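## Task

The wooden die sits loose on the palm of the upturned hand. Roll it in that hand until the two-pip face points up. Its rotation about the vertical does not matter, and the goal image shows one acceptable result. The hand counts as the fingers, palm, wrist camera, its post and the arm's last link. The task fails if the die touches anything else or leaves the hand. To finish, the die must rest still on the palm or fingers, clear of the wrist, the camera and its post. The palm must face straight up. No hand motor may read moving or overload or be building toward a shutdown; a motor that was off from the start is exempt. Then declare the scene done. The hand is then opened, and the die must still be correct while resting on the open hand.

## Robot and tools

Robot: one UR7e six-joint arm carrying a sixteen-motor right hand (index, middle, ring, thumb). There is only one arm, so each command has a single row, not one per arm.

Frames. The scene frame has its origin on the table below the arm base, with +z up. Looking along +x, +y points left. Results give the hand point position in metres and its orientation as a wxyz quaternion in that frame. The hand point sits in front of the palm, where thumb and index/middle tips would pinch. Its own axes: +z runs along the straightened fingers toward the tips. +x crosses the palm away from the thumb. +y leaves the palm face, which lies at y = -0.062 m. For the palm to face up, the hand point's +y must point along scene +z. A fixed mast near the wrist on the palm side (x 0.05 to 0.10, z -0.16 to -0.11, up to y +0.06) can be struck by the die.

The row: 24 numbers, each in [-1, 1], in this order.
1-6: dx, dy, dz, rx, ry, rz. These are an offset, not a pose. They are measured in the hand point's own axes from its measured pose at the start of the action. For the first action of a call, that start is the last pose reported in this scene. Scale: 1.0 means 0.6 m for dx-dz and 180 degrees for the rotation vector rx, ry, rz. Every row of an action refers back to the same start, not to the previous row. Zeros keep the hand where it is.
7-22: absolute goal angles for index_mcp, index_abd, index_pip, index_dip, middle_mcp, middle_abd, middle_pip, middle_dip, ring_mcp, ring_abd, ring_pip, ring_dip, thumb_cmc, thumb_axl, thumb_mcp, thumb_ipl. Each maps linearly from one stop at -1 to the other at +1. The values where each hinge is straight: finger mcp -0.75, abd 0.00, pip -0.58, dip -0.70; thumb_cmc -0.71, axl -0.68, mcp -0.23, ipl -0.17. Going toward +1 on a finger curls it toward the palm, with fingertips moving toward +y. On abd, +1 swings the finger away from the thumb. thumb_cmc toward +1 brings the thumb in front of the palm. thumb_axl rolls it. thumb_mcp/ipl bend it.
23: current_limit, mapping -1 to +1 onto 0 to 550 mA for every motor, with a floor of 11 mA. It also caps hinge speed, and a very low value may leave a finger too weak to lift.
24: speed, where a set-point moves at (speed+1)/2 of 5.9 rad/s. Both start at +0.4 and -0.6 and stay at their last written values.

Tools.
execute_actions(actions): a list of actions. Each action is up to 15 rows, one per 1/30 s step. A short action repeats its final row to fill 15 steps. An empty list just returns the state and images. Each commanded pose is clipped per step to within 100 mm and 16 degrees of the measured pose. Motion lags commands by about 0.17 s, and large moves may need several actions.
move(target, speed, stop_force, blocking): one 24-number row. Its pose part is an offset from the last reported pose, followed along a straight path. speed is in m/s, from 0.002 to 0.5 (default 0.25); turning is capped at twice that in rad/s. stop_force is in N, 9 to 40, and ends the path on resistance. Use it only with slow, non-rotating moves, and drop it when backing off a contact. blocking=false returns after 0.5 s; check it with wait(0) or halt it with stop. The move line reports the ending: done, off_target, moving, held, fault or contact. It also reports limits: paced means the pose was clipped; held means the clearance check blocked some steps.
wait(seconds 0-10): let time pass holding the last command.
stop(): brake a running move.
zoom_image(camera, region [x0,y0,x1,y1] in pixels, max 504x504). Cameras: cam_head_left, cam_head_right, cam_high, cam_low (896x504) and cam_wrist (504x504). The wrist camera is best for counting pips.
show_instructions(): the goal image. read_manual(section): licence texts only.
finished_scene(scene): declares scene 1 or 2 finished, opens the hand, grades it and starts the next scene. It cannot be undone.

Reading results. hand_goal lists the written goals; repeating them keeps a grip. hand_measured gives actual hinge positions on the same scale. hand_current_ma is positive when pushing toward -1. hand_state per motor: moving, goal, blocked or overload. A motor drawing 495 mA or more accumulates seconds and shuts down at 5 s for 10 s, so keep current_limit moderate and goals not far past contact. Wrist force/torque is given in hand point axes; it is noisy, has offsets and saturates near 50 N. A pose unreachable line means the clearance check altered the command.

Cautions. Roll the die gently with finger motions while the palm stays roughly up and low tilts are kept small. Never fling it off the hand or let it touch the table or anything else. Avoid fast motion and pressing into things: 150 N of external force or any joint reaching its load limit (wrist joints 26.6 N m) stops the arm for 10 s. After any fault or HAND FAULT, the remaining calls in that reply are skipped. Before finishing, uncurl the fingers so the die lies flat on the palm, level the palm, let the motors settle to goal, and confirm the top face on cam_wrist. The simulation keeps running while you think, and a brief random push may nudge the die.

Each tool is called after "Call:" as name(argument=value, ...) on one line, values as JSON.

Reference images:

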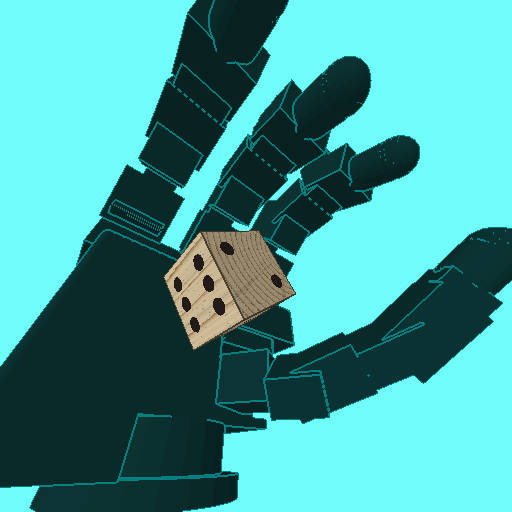

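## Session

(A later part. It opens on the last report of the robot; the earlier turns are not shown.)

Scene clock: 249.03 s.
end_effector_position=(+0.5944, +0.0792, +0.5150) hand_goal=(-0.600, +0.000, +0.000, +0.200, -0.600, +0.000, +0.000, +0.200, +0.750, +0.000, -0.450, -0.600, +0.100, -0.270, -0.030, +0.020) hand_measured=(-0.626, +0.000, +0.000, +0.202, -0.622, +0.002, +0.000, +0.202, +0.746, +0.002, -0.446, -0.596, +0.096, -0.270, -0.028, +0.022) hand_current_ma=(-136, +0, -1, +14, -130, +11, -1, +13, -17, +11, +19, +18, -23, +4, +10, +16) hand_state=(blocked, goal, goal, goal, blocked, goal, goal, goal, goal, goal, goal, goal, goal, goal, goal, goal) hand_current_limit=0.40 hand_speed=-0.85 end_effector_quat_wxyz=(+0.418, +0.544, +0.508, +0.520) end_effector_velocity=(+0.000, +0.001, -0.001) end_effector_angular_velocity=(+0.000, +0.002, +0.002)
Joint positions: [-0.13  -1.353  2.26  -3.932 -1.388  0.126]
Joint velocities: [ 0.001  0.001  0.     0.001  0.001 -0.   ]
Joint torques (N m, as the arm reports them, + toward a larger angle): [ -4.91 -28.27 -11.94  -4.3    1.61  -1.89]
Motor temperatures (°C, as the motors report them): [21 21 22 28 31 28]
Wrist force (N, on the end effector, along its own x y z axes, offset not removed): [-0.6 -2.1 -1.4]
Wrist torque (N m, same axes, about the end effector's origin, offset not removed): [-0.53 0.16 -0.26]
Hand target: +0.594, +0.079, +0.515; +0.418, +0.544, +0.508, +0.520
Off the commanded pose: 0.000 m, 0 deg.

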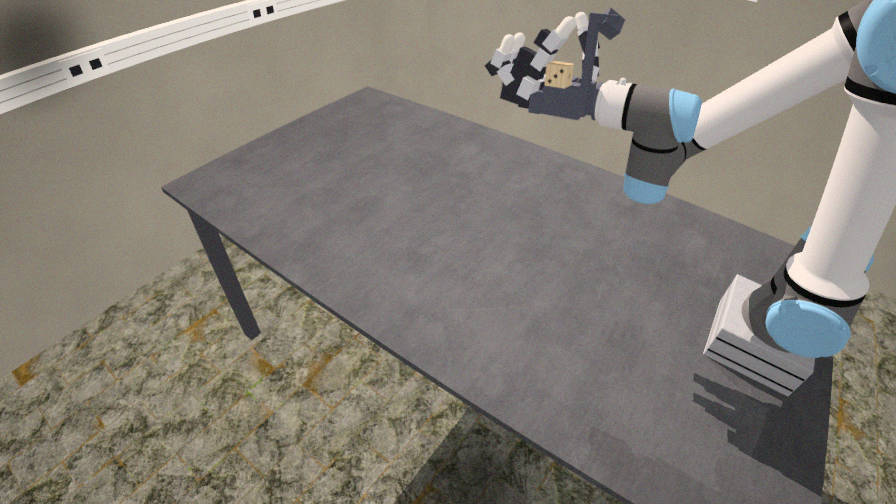

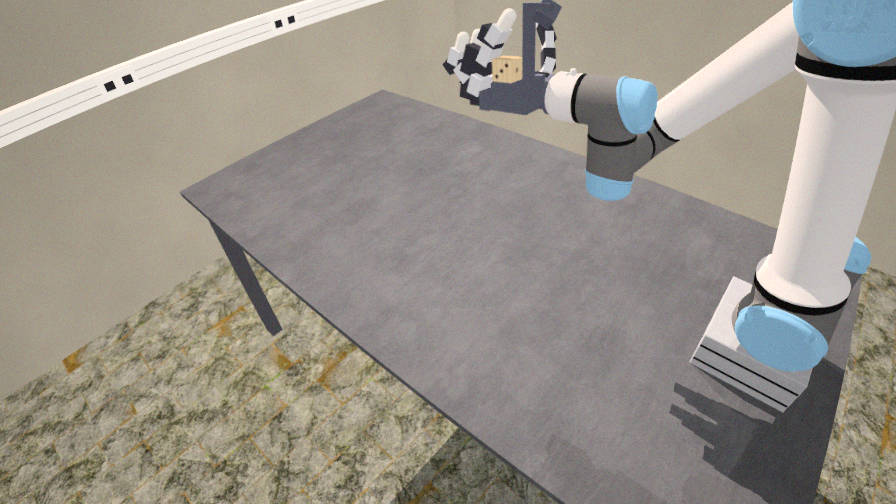

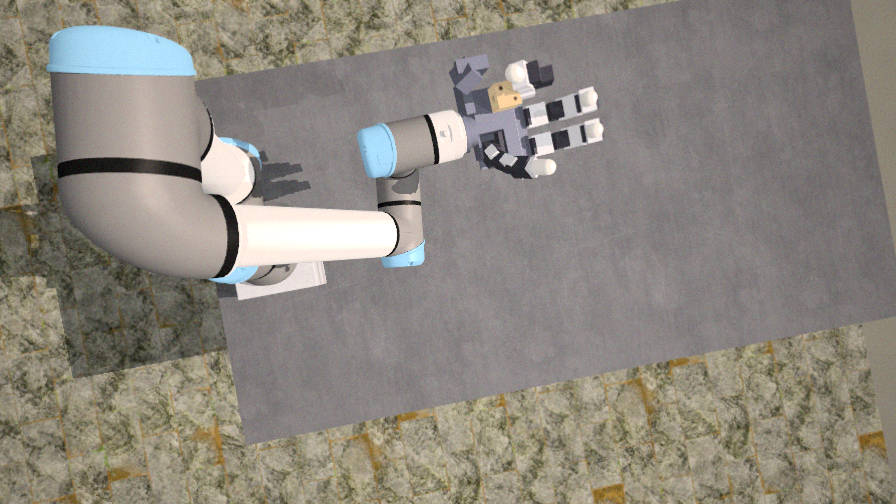

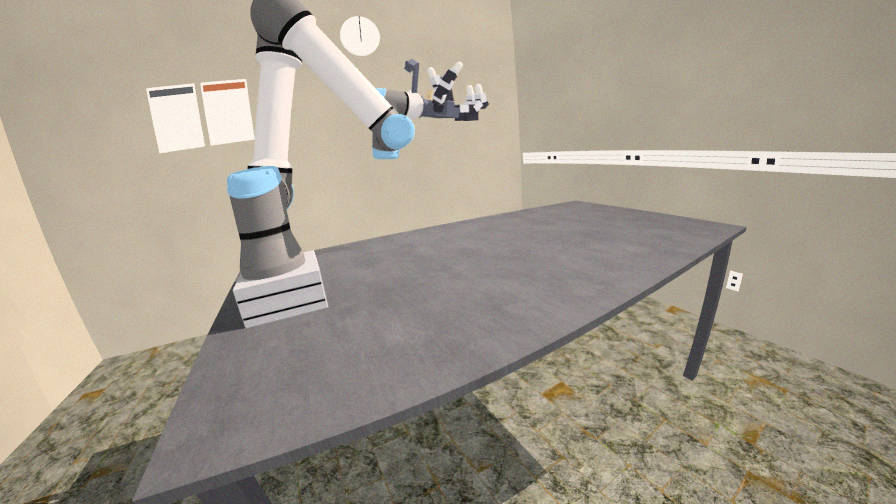

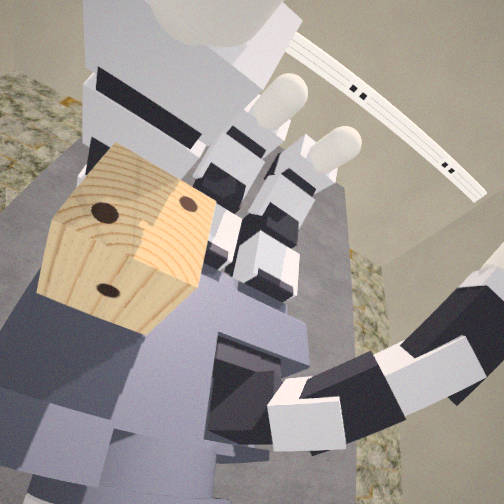

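Call:
move(target=[0,0,0,0,0,-0.07,-0.62,0,0.0,0.2,-0.62,0,0.0,0.2,-0.3,0,0,-0.28,0.1,-0.27,-0.03,0.02,0.4,-0.6], speed=0.08)

Call:
move(target=[0,0,0,-0.05,0,0,-0.62,0,0.0,0.2,-0.62,0,0.0,0.2,-0.62,0,0,0.2,0.1,-0.27,-0.03,0.02,0.4,-0.6], speed=0.08)

Call:
zoom_image(camera="cam_high", region=[440,30,660,200])

Scene clock: 255.27 s.
end_effector_position=(+0.5944, +0.0792, +0.5150) hand_goal=(-0.620, +0.000, +0.000, +0.200, -0.620, +0.000, +0.000, +0.200, -0.300, +0.000, +0.000, -0.280, +0.100, -0.270, -0.030, +0.020) hand_measured=(-0.630, +0.000, +0.000, +0.202, -0.628, +0.002, +0.000, +0.202, -0.308, +0.002, -0.002, -0.282, +0.096, -0.270, -0.028, +0.022) hand_current_ma=(-55, +0, -1, +14, -52, +11, -1, +13, -42, +10, -9, -12, -23, +4, +10, +16) hand_state=(goal, goal, goal, goal, goal, goal, goal, goal, goal, goal, goal, goal, goal, goal, goal, goal) hand_current_limit=0.40 hand_speed=-0.60 end_effector_quat_wxyz=(+0.473, +0.486, +0.564, +0.471) end_effector_velocity=(-0.000, +0.000, +0.000) end_effector_angular_velocity=(-0.008, -0.000, +0.002)
Joint positions: [-0.182 -1.346  2.274 -3.952 -1.336 -0.099]
Joint velocities: [-0.001 -0.     0.     0.     0.002 -0.008]
Joint torques (N m, as the arm reports them, + toward a larger angle): [ -9.63 -20.05  -6.94  -4.27   1.56  -2.27]
Motor temperatures (°C, as the motors report them): [21 21 22 28 31 28]
Wrist force (N, on the end effector, along its own x y z axes, offset not removed): [-1.8 1.1 -1.3]
Wrist torque (N m, same axes, about the end effector's origin, offset not removed): [0.01 0.33 -0.23]
Hand target: +0.594, +0.079, +0.515; +0.473, +0.485, +0.565, +0.471
Off the commanded pose: 0.000 m, 0 deg.
move: done

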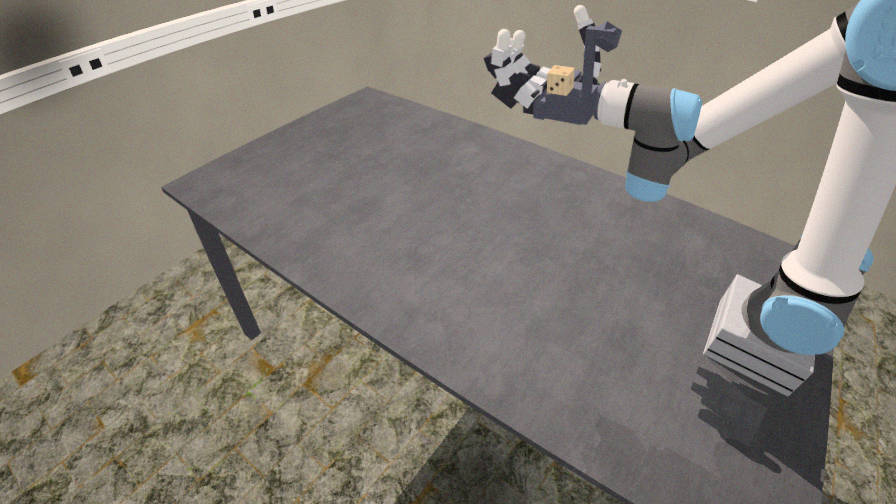

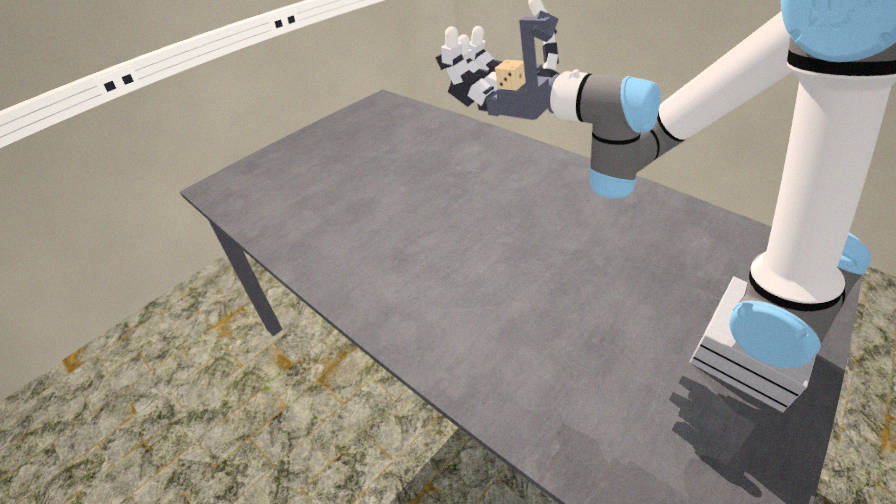

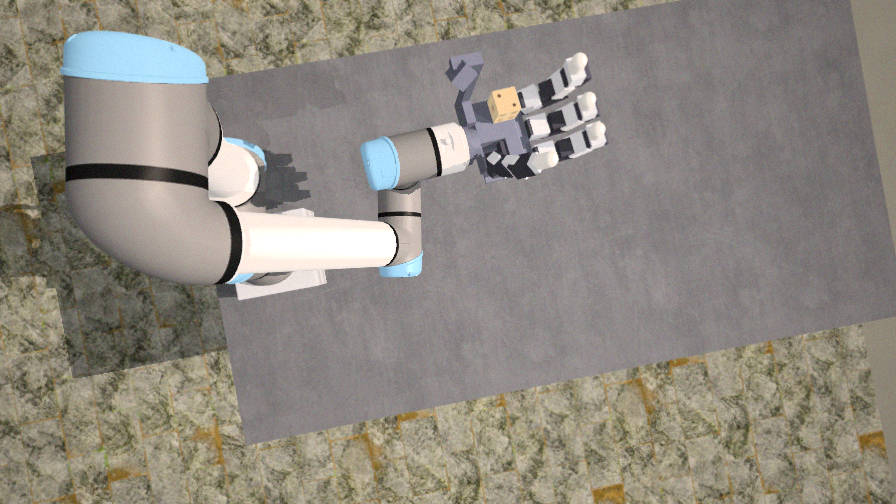

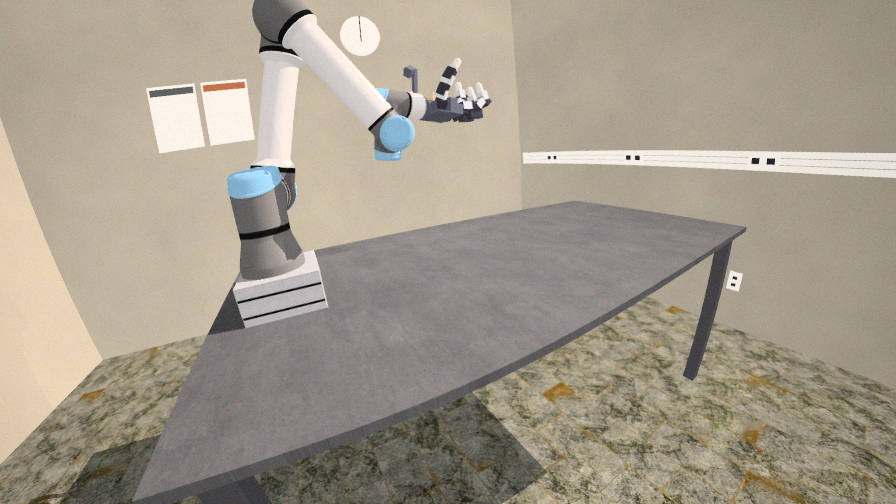

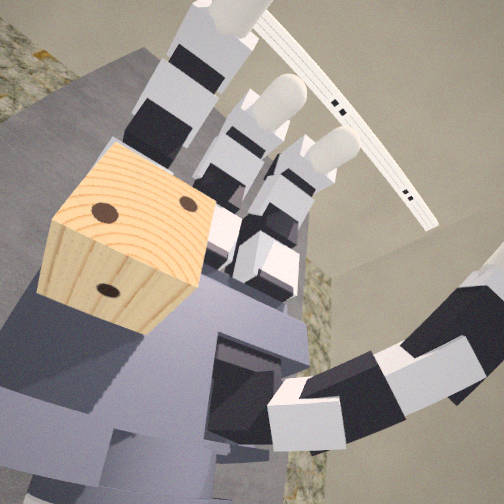

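Scene clock: 256.60 s.
end_effector_position=(+0.5944, +0.0792, +0.5150) hand_goal=(-0.620, +0.000, +0.000, +0.200, -0.620, +0.000, +0.000, +0.200, -0.620, +0.000, +0.000, +0.200, +0.100, -0.270, -0.030, +0.020) hand_measured=(-0.630, +0.000, +0.000, +0.202, -0.628, +0.002, +0.000, +0.202, -0.630, +0.002, -0.002, +0.198, +0.096, -0.270, -0.028, +0.022) hand_current_ma=(-55, +0, -1, +14, -52, +11, -1, +13, -49, +10, -9, -14, -23, +4, +10, +16) hand_state=(goal, goal, goal, goal, goal, goal, goal, goal, goal, goal, goal, goal, goal, goal, goal, goal) hand_current_limit=0.40 hand_speed=-0.60 end_effector_quat_wxyz=(+0.509, +0.447, +0.526, +0.514) end_effector_velocity=(+0.000, +0.000, +0.000) end_effector_angular_velocity=(+0.001, -0.009, +0.001)
Joint positions: [-0.181 -1.206  2.223 -4.201 -1.325 -0.061]
Joint velocities: [ 0.001  0.008 -0.004 -0.013 -0.     0.002]
Joint torques (N m, as the arm reports them, + toward a larger angle): [  7.92 -20.44 -21.99  -4.     1.66   1.89]
Motor temperatures (°C, as the motors report them): [21 21 22 28 31 28]
Wrist force (N, on the end effector, along its own x y z axes, offset not removed): [-0.9 -2.1 -1.6]
Wrist torque (N m, same axes, about the end effector's origin, offset not removed): [-0.53 0.05 -0.26]
Hand target: +0.594, +0.079, +0.515; +0.509, +0.447, +0.526, +0.514
Off the commanded pose: 0.000 m, 0 deg.
move: done

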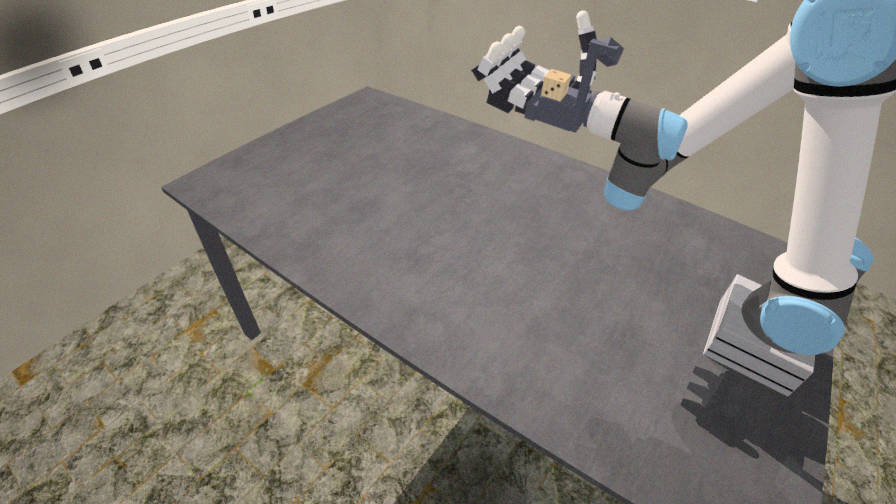

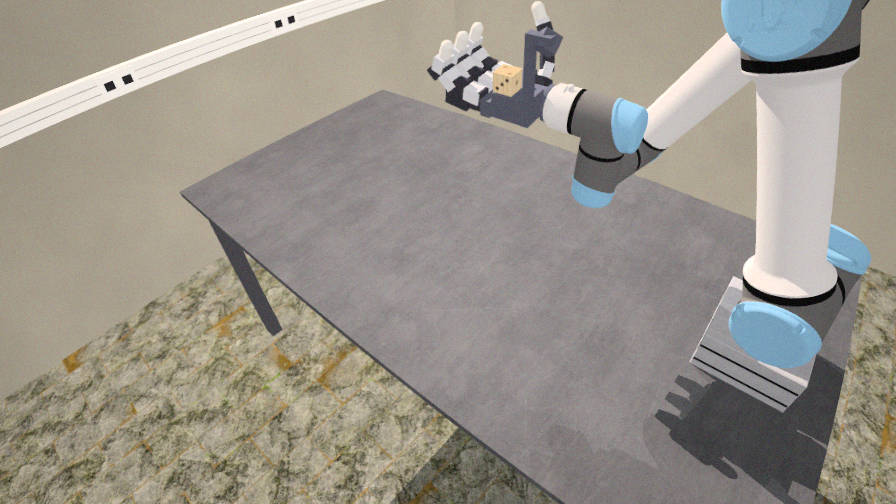

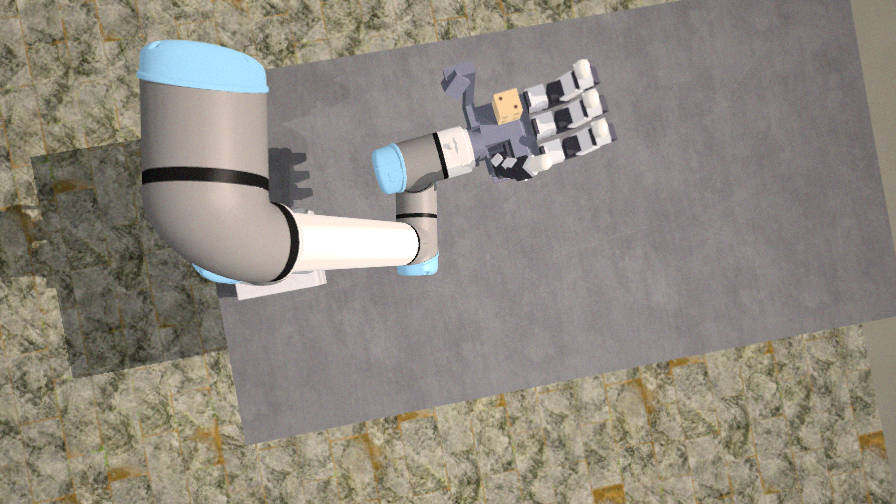

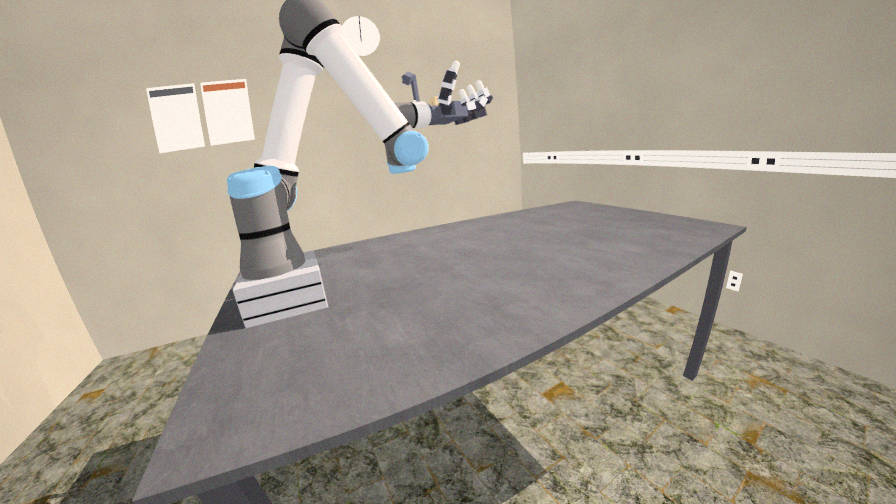

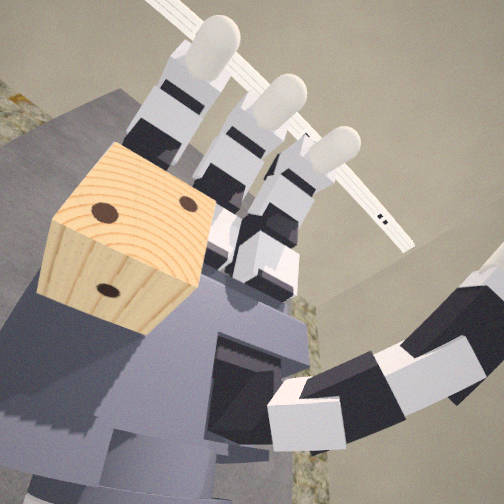

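Region (440, 30, 660, 200) of cam_high's 896x504 image, scaled by 2.291, with more detail than that image has; it fills the top 389 rows of this view, and the rest is white.

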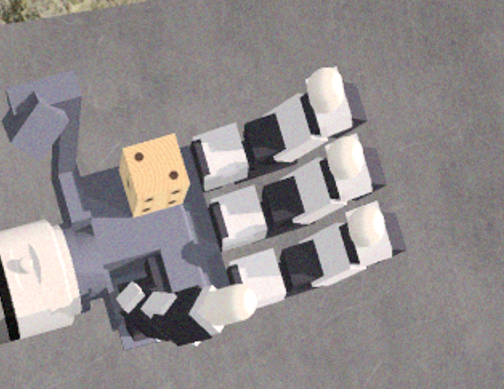

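Call:
finished_scene(scene=1)

The scene is finished: the task was done.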